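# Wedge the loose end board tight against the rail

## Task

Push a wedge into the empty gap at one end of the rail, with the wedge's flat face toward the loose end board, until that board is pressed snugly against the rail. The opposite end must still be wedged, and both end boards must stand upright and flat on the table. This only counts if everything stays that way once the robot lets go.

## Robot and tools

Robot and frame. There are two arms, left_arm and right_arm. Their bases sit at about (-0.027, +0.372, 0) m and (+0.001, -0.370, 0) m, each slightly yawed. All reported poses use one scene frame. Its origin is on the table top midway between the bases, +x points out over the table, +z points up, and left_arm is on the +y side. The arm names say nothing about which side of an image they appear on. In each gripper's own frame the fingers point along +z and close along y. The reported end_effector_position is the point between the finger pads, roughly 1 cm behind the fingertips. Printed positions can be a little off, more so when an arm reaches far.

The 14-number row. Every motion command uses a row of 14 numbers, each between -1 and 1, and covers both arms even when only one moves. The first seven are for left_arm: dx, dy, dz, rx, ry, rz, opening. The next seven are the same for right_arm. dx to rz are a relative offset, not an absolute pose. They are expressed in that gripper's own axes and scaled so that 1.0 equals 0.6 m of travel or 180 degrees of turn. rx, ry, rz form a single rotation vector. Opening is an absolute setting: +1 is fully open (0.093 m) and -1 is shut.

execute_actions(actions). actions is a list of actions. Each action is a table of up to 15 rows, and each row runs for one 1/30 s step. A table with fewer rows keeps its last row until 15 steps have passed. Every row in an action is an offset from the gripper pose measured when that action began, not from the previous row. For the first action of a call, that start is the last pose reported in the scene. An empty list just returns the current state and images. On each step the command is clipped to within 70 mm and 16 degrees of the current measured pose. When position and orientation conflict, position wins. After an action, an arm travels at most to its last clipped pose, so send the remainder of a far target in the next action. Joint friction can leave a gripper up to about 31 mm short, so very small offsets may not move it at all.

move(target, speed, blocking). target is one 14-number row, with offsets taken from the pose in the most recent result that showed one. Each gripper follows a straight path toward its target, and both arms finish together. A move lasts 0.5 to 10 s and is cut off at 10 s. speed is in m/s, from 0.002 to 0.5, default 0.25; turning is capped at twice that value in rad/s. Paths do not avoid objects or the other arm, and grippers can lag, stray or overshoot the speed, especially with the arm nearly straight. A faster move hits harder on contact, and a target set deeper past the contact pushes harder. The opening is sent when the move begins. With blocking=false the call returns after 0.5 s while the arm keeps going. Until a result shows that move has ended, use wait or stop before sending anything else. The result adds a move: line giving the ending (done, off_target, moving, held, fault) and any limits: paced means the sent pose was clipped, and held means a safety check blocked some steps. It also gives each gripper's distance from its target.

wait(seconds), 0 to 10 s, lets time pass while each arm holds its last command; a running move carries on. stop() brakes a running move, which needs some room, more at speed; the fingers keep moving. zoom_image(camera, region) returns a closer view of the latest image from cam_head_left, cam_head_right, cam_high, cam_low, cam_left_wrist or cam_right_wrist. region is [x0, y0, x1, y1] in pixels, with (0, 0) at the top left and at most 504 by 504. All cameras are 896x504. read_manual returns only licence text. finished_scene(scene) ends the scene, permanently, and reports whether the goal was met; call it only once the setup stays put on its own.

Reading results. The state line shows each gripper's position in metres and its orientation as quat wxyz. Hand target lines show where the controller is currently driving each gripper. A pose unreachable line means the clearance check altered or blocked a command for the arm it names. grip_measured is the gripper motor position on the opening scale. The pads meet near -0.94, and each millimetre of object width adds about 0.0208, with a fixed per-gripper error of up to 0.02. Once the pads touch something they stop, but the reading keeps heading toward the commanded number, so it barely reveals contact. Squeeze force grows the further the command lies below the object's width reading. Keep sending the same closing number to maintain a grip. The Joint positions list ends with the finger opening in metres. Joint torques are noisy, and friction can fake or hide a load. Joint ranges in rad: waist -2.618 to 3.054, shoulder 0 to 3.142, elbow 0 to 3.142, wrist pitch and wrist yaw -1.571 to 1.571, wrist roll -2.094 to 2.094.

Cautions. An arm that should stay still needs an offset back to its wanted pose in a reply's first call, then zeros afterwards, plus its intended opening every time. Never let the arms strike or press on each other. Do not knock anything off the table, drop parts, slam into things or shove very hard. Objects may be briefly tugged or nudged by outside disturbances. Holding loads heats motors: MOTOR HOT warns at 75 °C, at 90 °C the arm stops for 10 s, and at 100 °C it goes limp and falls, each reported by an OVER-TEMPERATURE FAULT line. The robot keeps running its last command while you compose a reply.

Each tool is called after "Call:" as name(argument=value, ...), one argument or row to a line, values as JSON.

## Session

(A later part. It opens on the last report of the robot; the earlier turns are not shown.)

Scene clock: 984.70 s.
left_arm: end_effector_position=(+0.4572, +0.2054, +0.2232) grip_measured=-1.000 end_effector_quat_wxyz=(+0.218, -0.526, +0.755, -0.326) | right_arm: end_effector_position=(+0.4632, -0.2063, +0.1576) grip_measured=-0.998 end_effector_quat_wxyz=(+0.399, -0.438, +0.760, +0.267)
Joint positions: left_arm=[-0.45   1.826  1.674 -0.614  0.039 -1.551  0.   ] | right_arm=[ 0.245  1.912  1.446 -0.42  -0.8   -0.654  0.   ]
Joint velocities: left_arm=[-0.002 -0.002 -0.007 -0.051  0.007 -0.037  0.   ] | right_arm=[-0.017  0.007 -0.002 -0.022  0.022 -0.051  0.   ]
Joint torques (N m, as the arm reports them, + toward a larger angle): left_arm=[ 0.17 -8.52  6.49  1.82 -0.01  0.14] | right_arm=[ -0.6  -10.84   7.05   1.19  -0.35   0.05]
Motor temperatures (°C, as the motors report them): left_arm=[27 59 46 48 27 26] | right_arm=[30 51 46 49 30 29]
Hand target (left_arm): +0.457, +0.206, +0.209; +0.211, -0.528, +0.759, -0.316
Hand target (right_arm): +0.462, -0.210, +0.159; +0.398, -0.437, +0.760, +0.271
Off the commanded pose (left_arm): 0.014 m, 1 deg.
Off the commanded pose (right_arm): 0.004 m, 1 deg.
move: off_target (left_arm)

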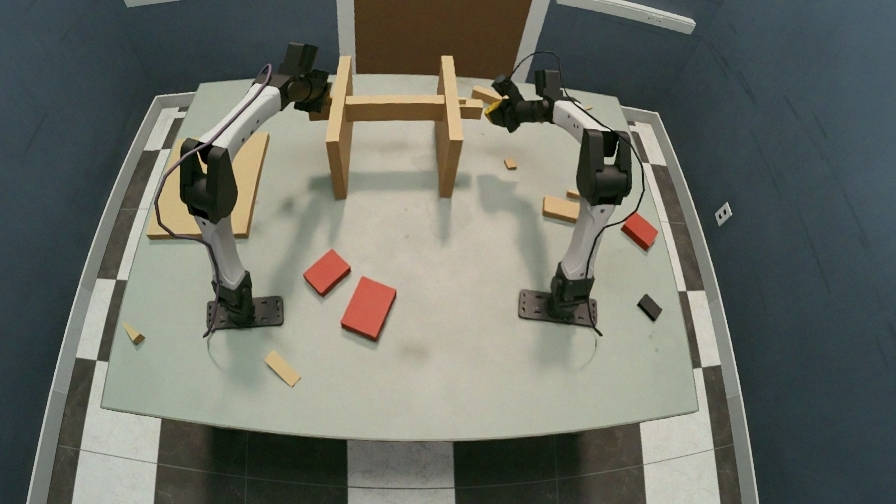

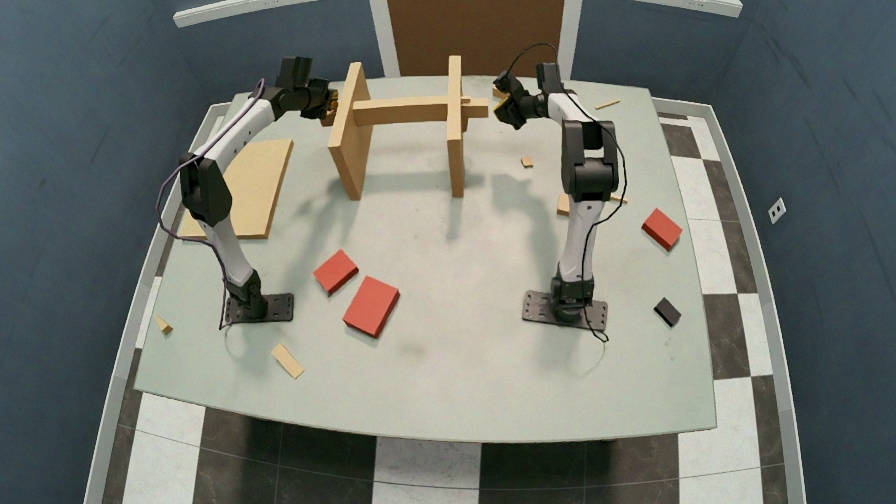

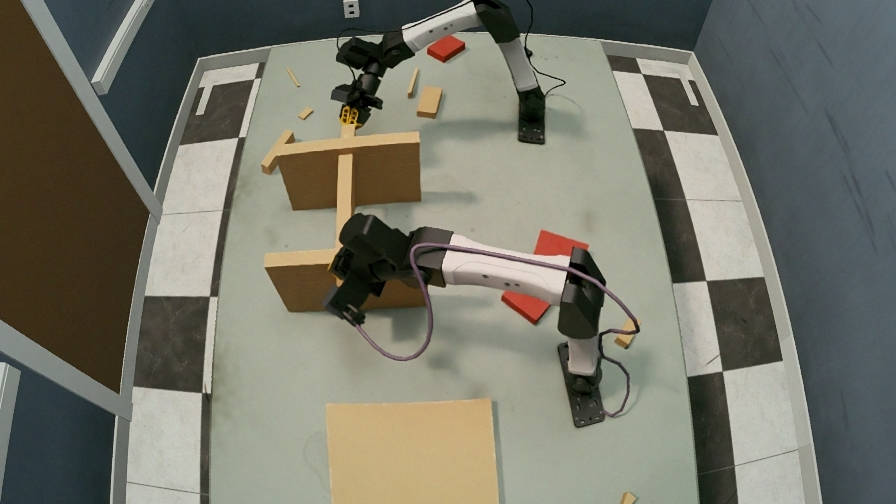

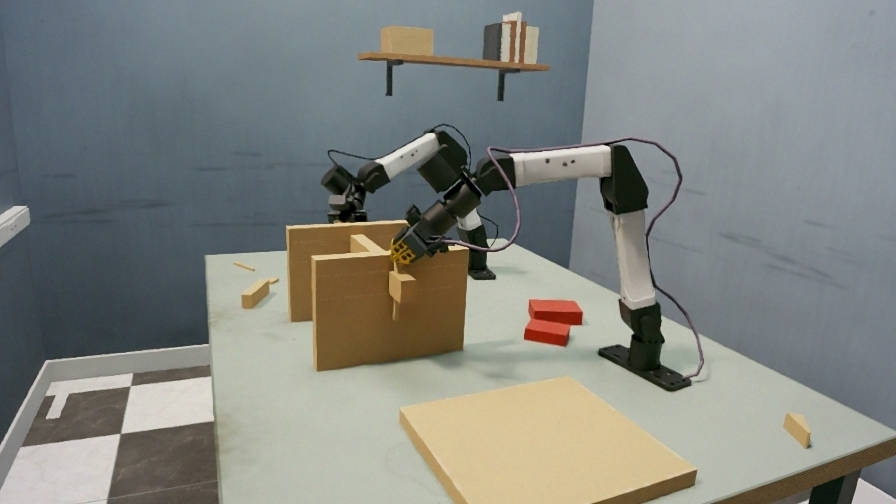

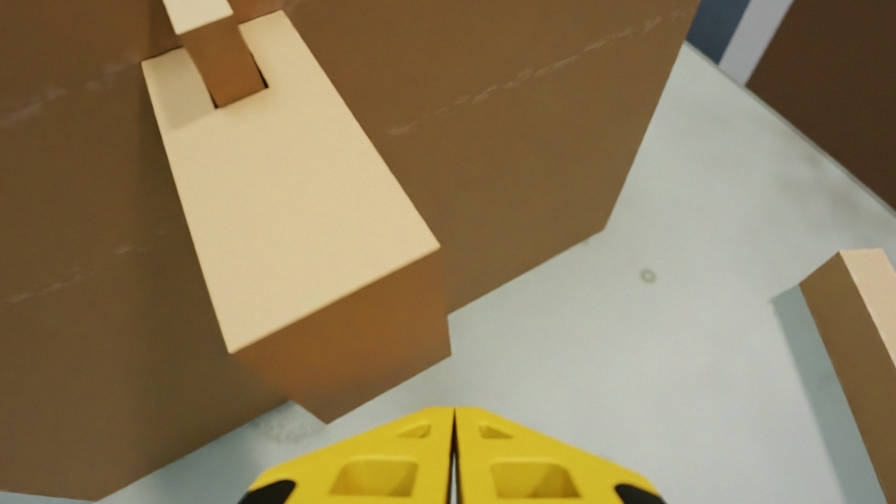

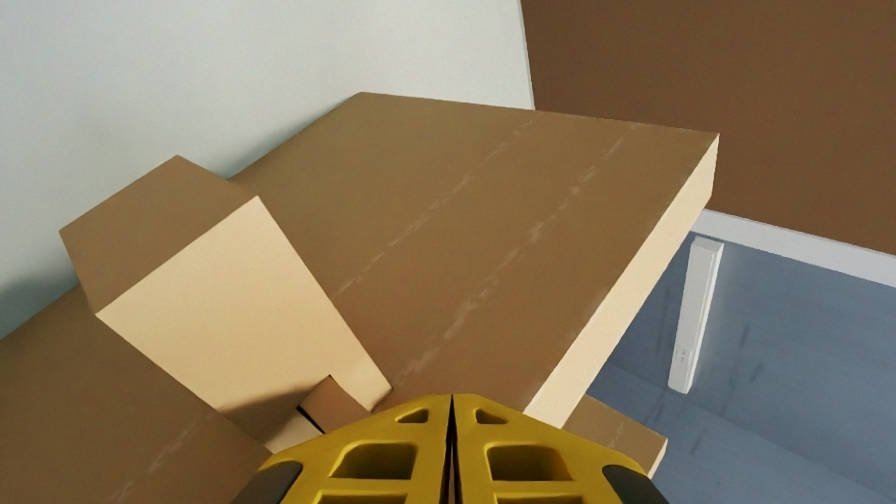

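Call:
move(
  target=[0.0445, 0.0122, 0.021, -0.0082, 0.0119, 0.0115, -1, 0, 0, 0, 0, 0, 0, -1],
  speed=0.012,
)

Call:
zoom_image(
  camera="cam_low",
  region=[350, 180, 500, 330],
)

Call:
zoom_image(
  camera="cam_head_right",
  region=[300, 50, 420, 210],
)

Call:
zoom_image(
  camera="cam_head_right",
  region=[335, 85, 385, 135],
)

Scene clock: 1020.50 s.
left_arm: end_effector_position=(+0.4545, +0.1971, +0.2225) grip_measured=-1.000 end_effector_quat_wxyz=(+0.224, -0.520, +0.759, -0.321) | right_arm: end_effector_position=(+0.4630, -0.2062, +0.1575) grip_measured=-0.998 end_effector_quat_wxyz=(+0.399, -0.438, +0.760, +0.267)
Joint positions: left_arm=[-0.476  1.827  1.674 -0.614  0.011 -1.551  0.   ] | right_arm=[ 0.245  1.912  1.446 -0.422 -0.801 -0.656  0.   ]
Joint velocities: left_arm=[-0.002 -0.027 -0.012 -0.037 -0.037 -0.051  0.   ] | right_arm=[-0.012 -0.002 -0.012 -0.081 -0.022 -0.051  0.   ]
Joint torques (N m, as the arm reports them, + toward a larger angle): left_arm=[-1.56 -7.33  8.08  1.72  0.24  0.15] | right_arm=[  0.41 -10.73   6.76   1.31  -0.21   0.16]
Motor temperatures (°C, as the motors report them): left_arm=[27 59 46 48 27 26] | right_arm=[29 52 48 47 30 29]
Hand target (left_arm): +0.451, +0.180, +0.210; +0.204, -0.509, +0.773, -0.321
Hand target (right_arm): +0.463, -0.206, +0.158; +0.399, -0.438, +0.760, +0.267
Off the commanded pose (left_arm): 0.023 m, 3 deg.
Off the commanded pose (right_arm): 0.000 m, 0 deg.
move: off_target (left_arm)

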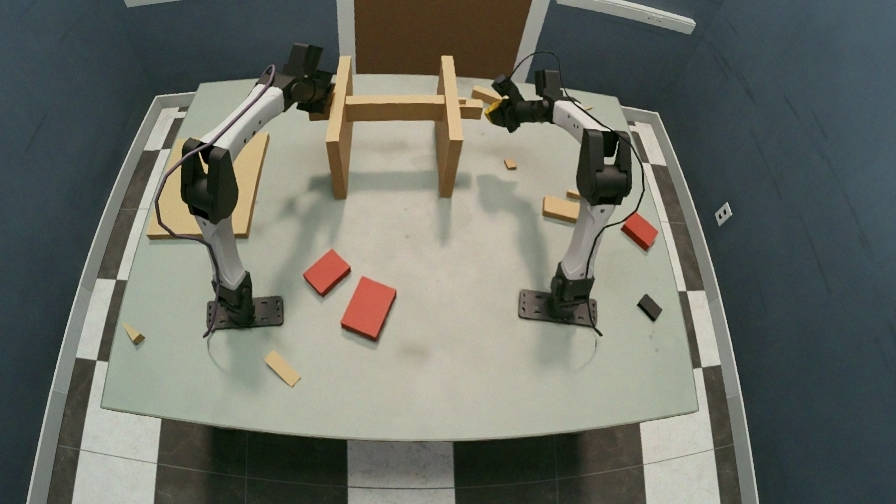

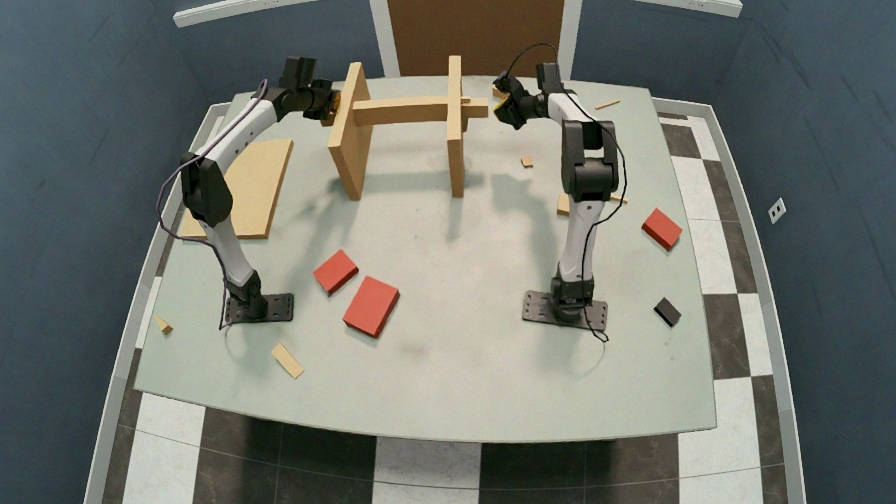

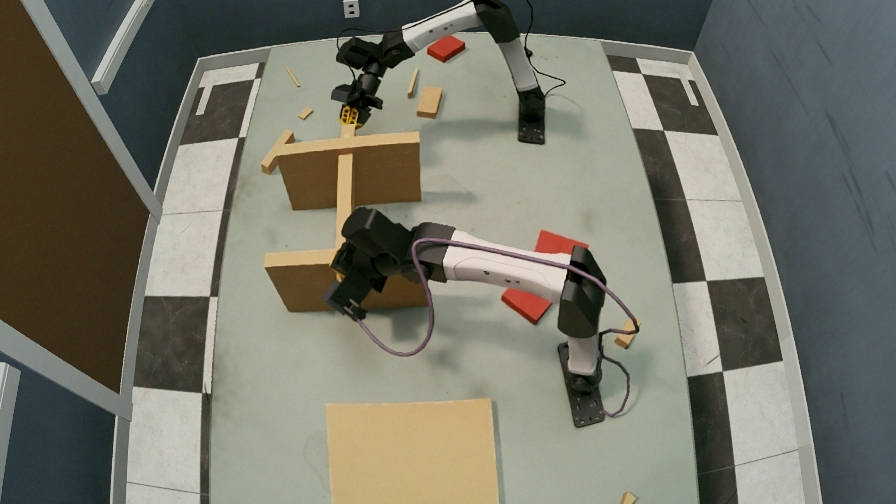

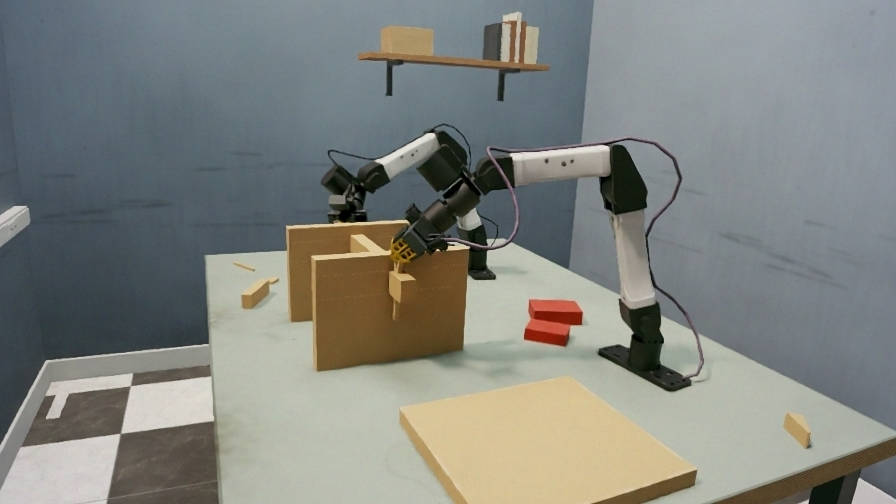

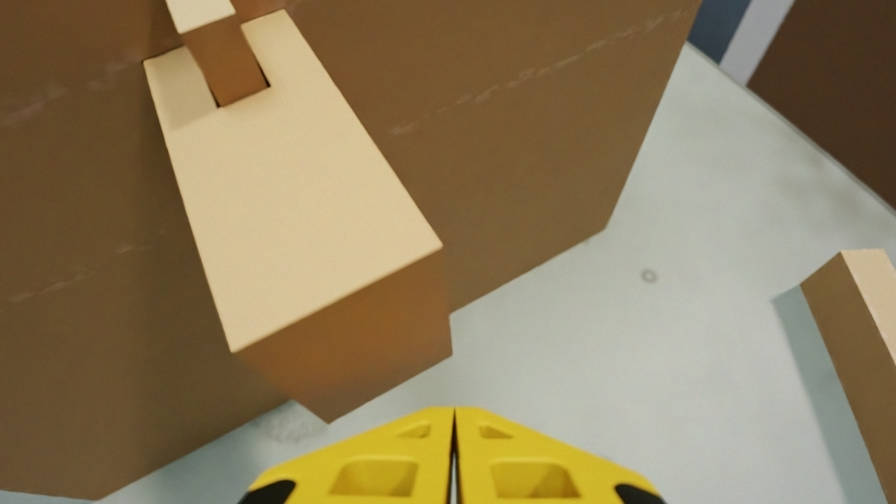

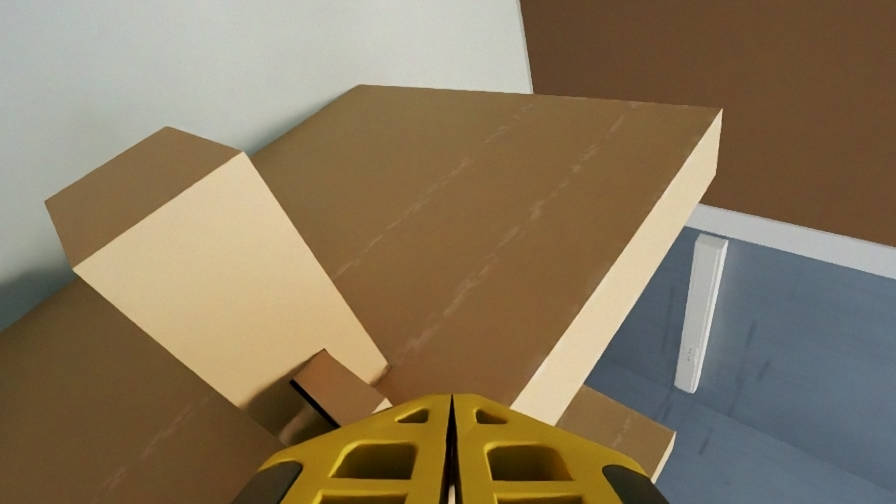

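Region (350, 180, 500, 330) of cam_low's 896x504 image, scaled by 3.360, with more detail than that image has.

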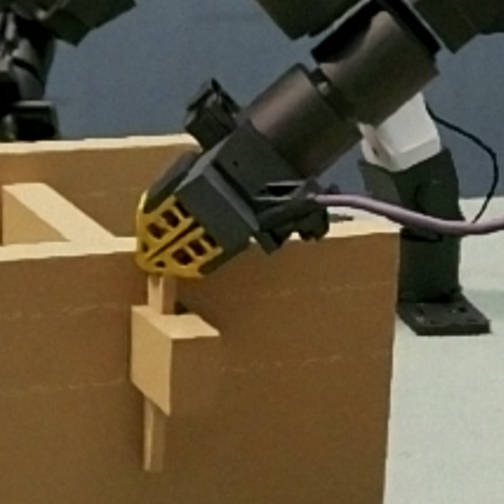

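Region (300, 50, 420, 210) of cam_head_right's 896x504 image, scaled by 3.150, with more detail than that image has; it fills the left 378 columns of this view, and the rest is white.

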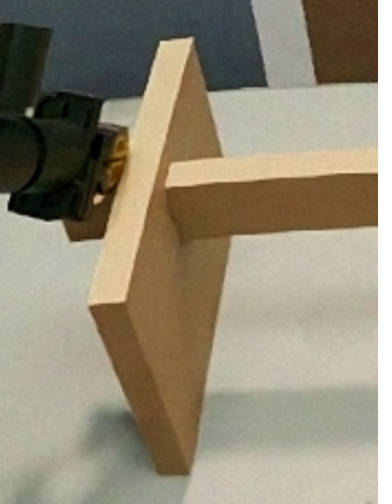

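Region (335, 85, 385, 135) of cam_head_right's 896x504 image, scaled by 10.080, with more detail than that image has.

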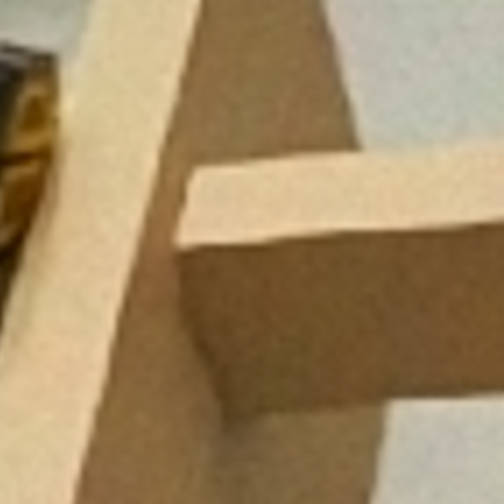

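Call:
move(
  target=[0.0708, 0.0253, 0.0301, -0.0095, 0.0433, 0.011, -1, 0, 0, 0, 0, 0, 0, -1],
  speed=0.025,
)

Call:
zoom_image(
  camera="cam_low",
  region=[350, 180, 500, 330],
)

Call:
zoom_image(
  camera="cam_head_right",
  region=[300, 50, 420, 210],
)

Call:
zoom_image(
  camera="cam_head_right",
  region=[335, 85, 385, 135],
)

Scene clock: 1044.53 s.
left_arm: end_effector_position=(+0.4546, +0.1959, +0.2214) grip_measured=-1.000 end_effector_quat_wxyz=(+0.222, -0.519, +0.760, -0.323) | right_arm: end_effector_position=(+0.4630, -0.2062, +0.1575) grip_measured=-0.998 end_effector_quat_wxyz=(+0.399, -0.438, +0.760, +0.267)
Joint positions: left_arm=[-0.476  1.827  1.668 -0.606  0.018 -1.551  0.   ] | right_arm=[ 0.245  1.912  1.446 -0.422 -0.801 -0.656  0.   ]
Joint velocities: left_arm=[ 0.007 -0.012  0.002  0.022 -0.037 -0.022  0.   ] | right_arm=[ 0.022 -0.017 -0.002  0.007 -0.007 -0.051  0.   ]
Joint torques (N m, as the arm reports them, + toward a larger angle): left_arm=[-2.91 -7.6   5.53  1.95  0.78  0.17] | right_arm=[  0.41 -10.73   6.75   1.3   -0.21   0.14]
Motor temperatures (°C, as the motors report them): left_arm=[27 58 47 48 27 26] | right_arm=[29 52 48 46 30 29]
Hand target (left_arm): +0.440, +0.159, +0.200; +0.170, -0.489, +0.786, -0.338
Hand target (right_arm): +0.463, -0.206, +0.158; +0.399, -0.438, +0.760, +0.267
Off the commanded pose (left_arm): 0.047 m, 8 deg.
Off the commanded pose (right_arm): 0.000 m, 0 deg.
move: off_target (left_arm)

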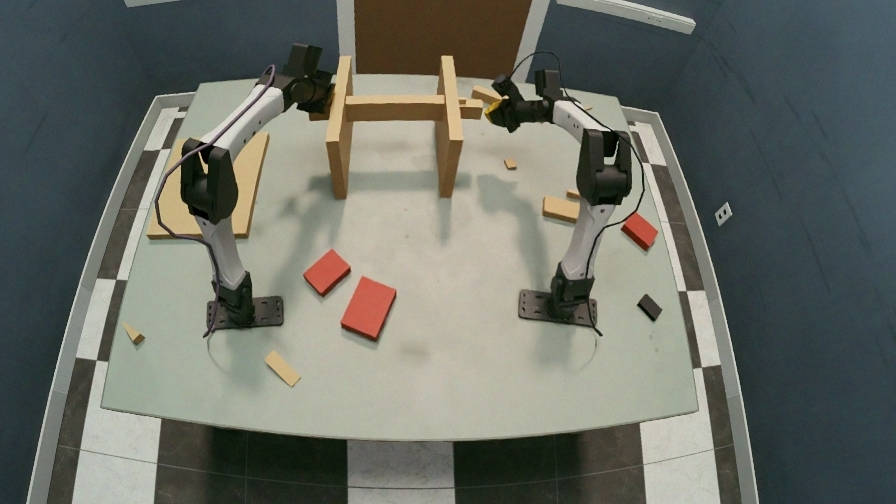

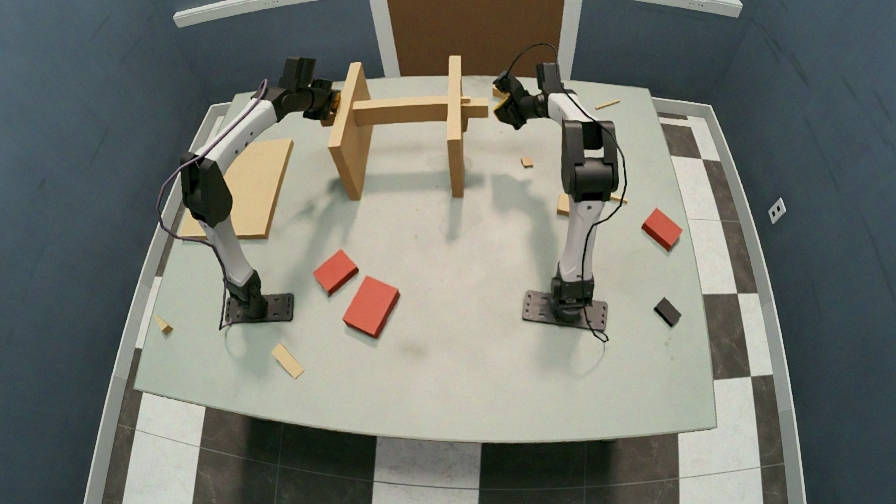

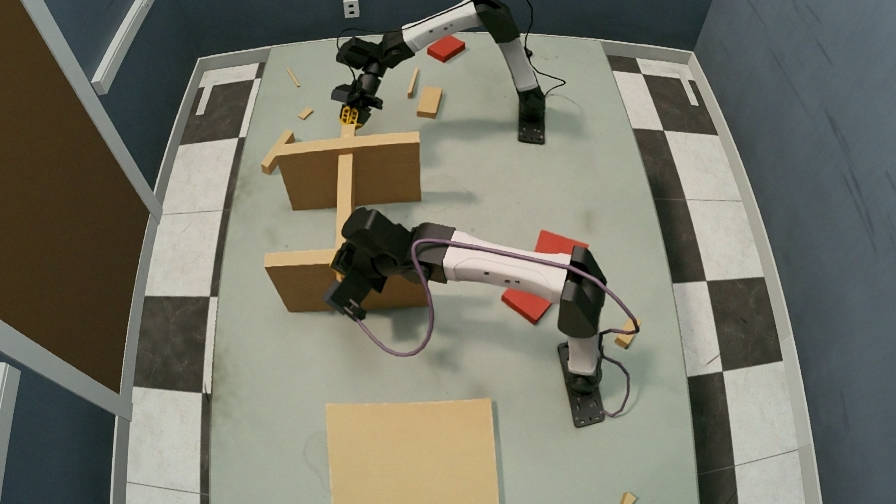

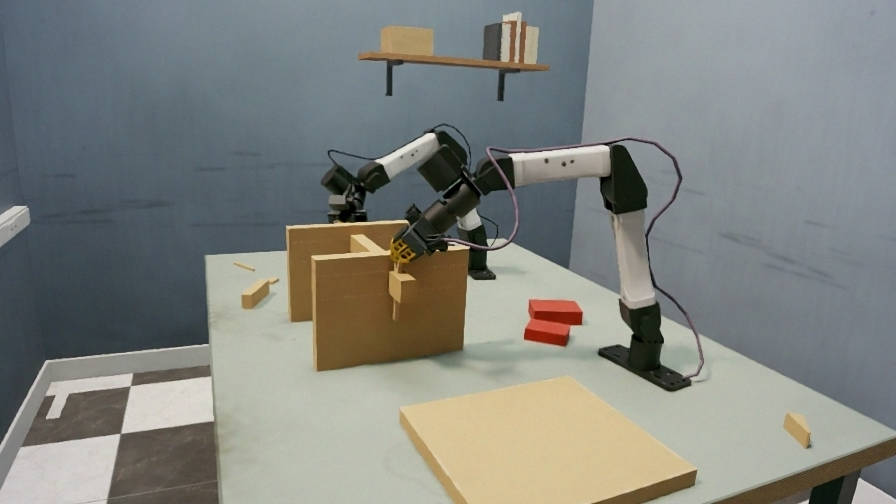

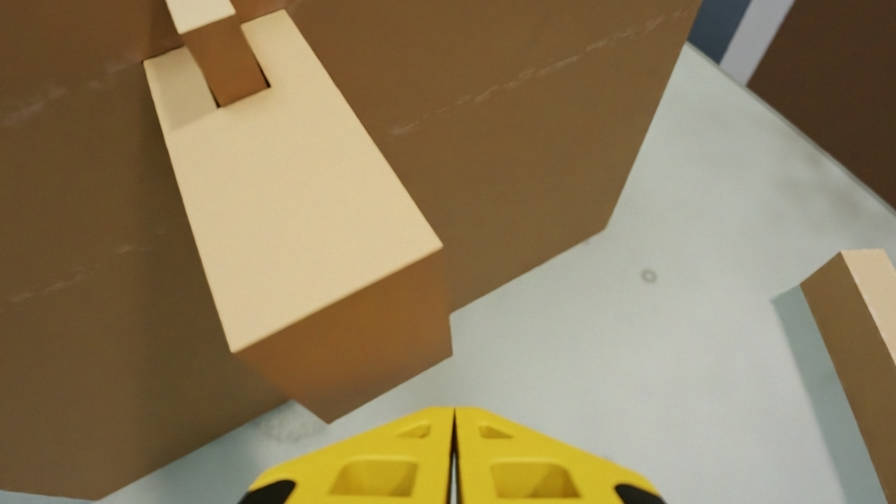

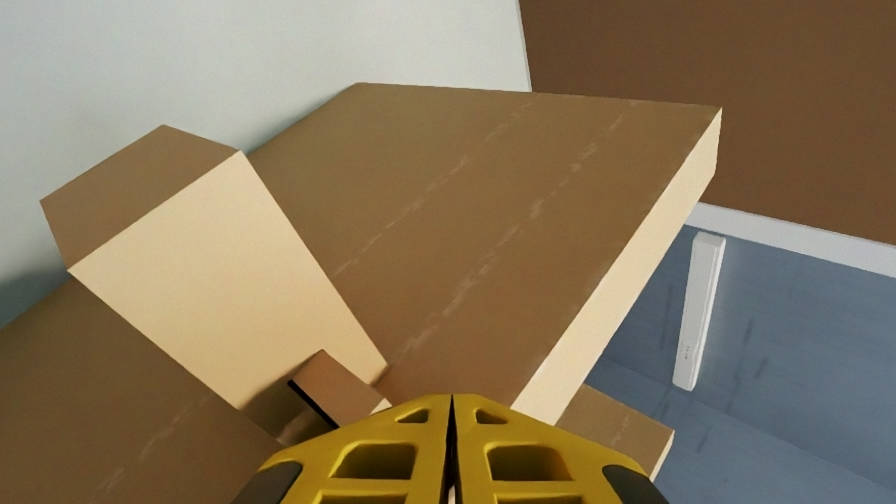

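Region (350, 180, 500, 330) of cam_low's 896x504 image, scaled by 3.360, with more detail than that image has.

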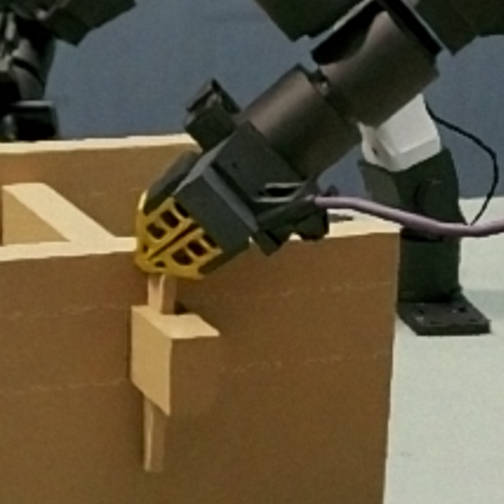

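Region (300, 50, 420, 210) of cam_head_right's 896x504 image, scaled by 3.150, with more detail than that image has; it fills the left 378 columns of this view, and the rest is white.

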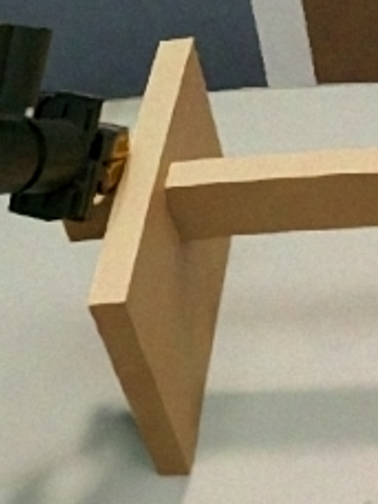

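Region (335, 85, 385, 135) of cam_head_right's 896x504 image, scaled by 10.080, with more detail than that image has.

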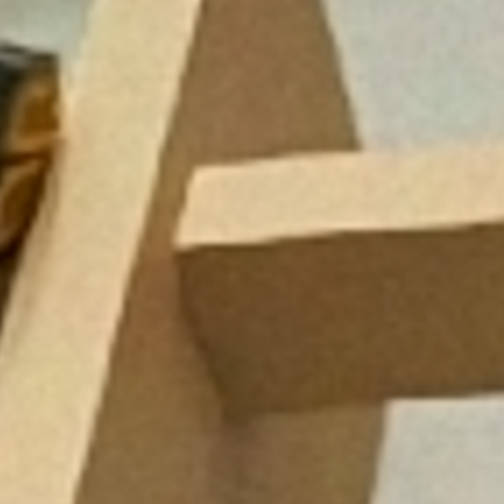

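Call:
move(
  target=[0.1083, 0.0265, 0.0216, -0.0095, 0.0693, 0.0161, -1, 0, 0, 0, 0, 0, 0, -1],
  speed=0.04,
)

Call:
zoom_image(
  camera="cam_low",
  region=[350, 180, 500, 330],
)

Call:
zoom_image(
  camera="cam_head_right",
  region=[300, 50, 420, 210],
)

Call:
zoom_image(
  camera="cam_head_right",
  region=[335, 85, 385, 135],
)

Scene clock: 1078.63 s.
left_arm: end_effector_position=(+0.4545, +0.1924, +0.2211) grip_measured=-1.000 end_effector_quat_wxyz=(+0.218, -0.515, +0.760, -0.331) | right_arm: end_effector_position=(+0.4630, -0.2062, +0.1575) grip_measured=-0.998 end_effector_quat_wxyz=(+0.399, -0.438, +0.760, +0.267)
Joint positions: left_arm=[-0.477  1.826  1.66  -0.591  0.034 -1.551  0.   ] | right_arm=[ 0.245  1.912  1.446 -0.422 -0.801 -0.656  0.   ]
Joint velocities: left_arm=[-0.002 -0.002  0.012 -0.081  0.007  0.022  0.   ] | right_arm=[-0.017 -0.017  0.007 -0.051  0.022 -0.022  0.   ]
Joint torques (N m, as the arm reports them, + toward a larger angle): left_arm=[-4.32 -8.35  5.38  1.75  1.2   0.21] | right_arm=[  0.41 -10.74   6.74   1.3   -0.22   0.14]
Motor temperatures (°C, as the motors report them): left_arm=[28 58 45 49 28 26] | right_arm=[29 52 48 46 30 29]
Hand target (left_arm): +0.427, +0.140, +0.203; +0.140, -0.467, +0.796, -0.357
Hand target (right_arm): +0.463, -0.206, +0.158; +0.399, -0.438, +0.760, +0.267
Off the commanded pose (left_arm): 0.065 m, 12 deg.
Off the commanded pose (right_arm): 0.000 m, 0 deg.
move: off_target (left_arm)

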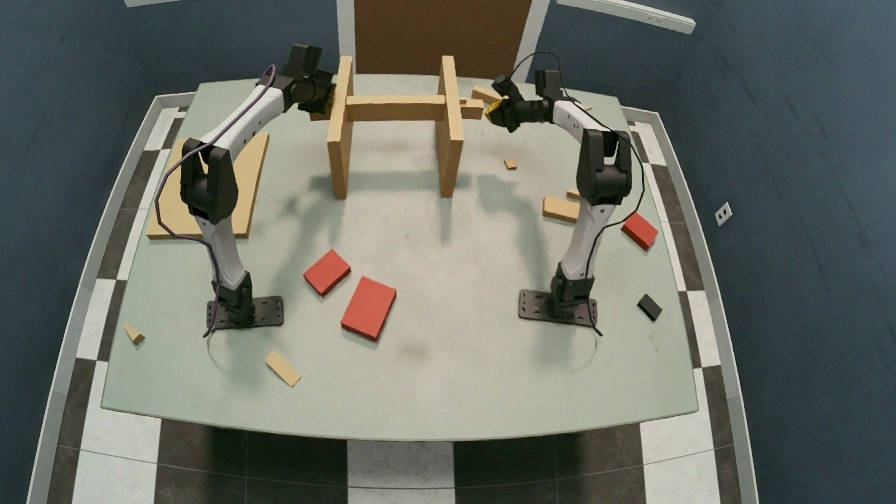

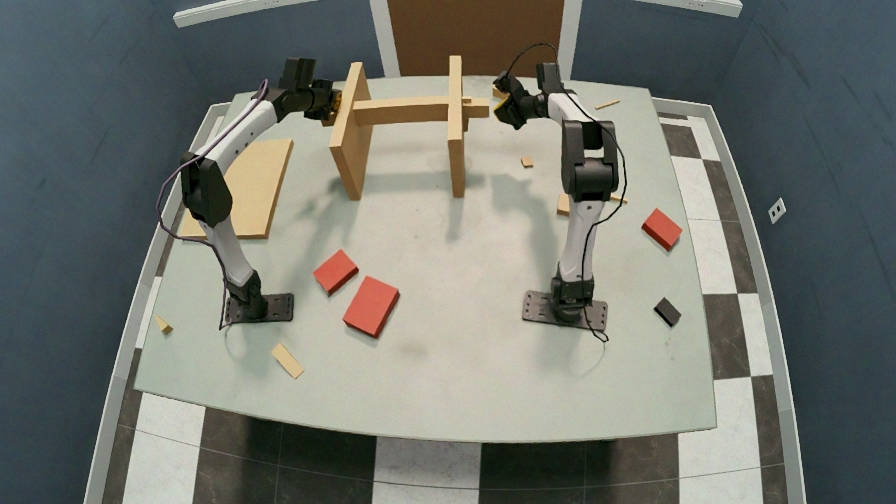

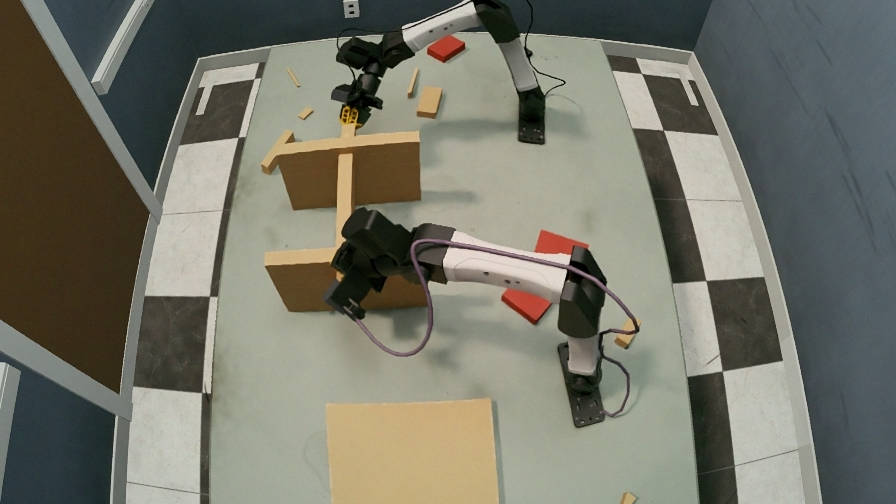

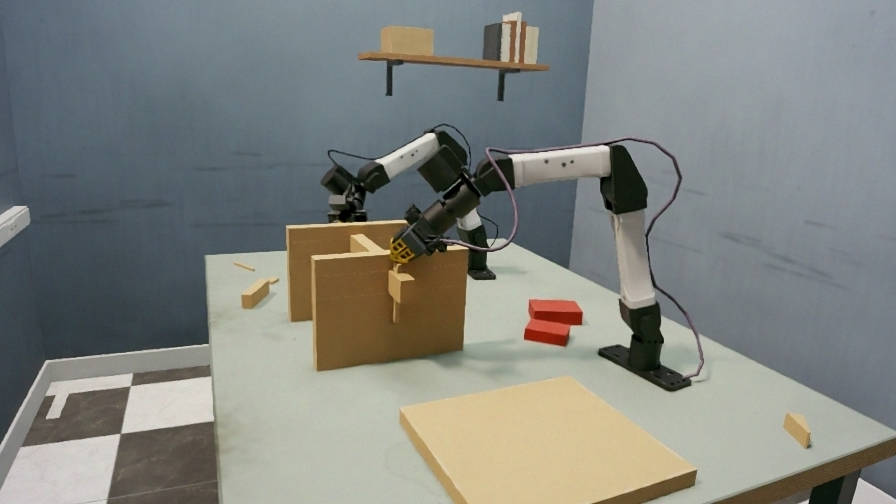

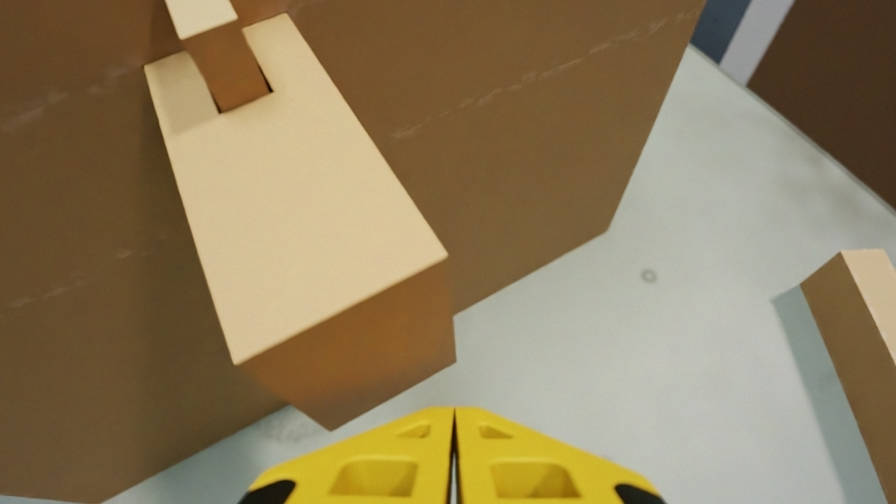

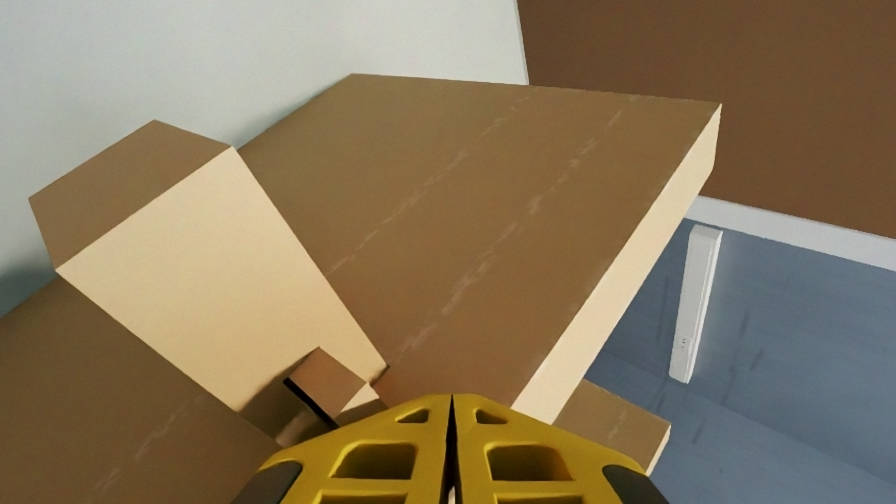

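Region (350, 180, 500, 330) of cam_low's 896x504 image, scaled by 3.360, with more detail than that image has.

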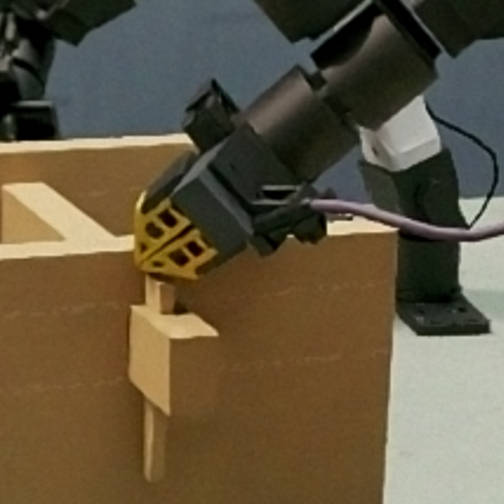

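Region (300, 50, 420, 210) of cam_head_right's 896x504 image, scaled by 3.150, with more detail than that image has; it fills the left 378 columns of this view, and the rest is white.

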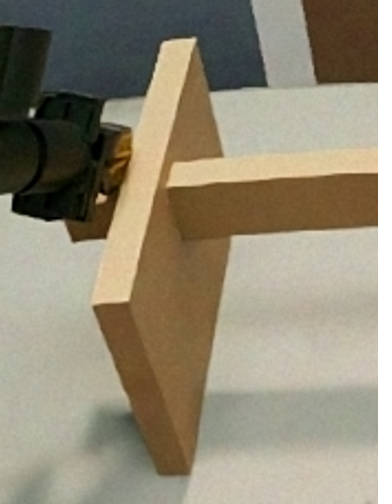

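Region (335, 85, 385, 135) of cam_head_right's 896x504 image, scaled by 10.080, with more detail than that image has.

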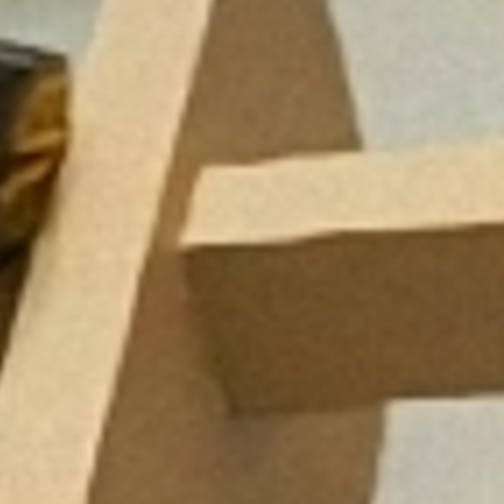

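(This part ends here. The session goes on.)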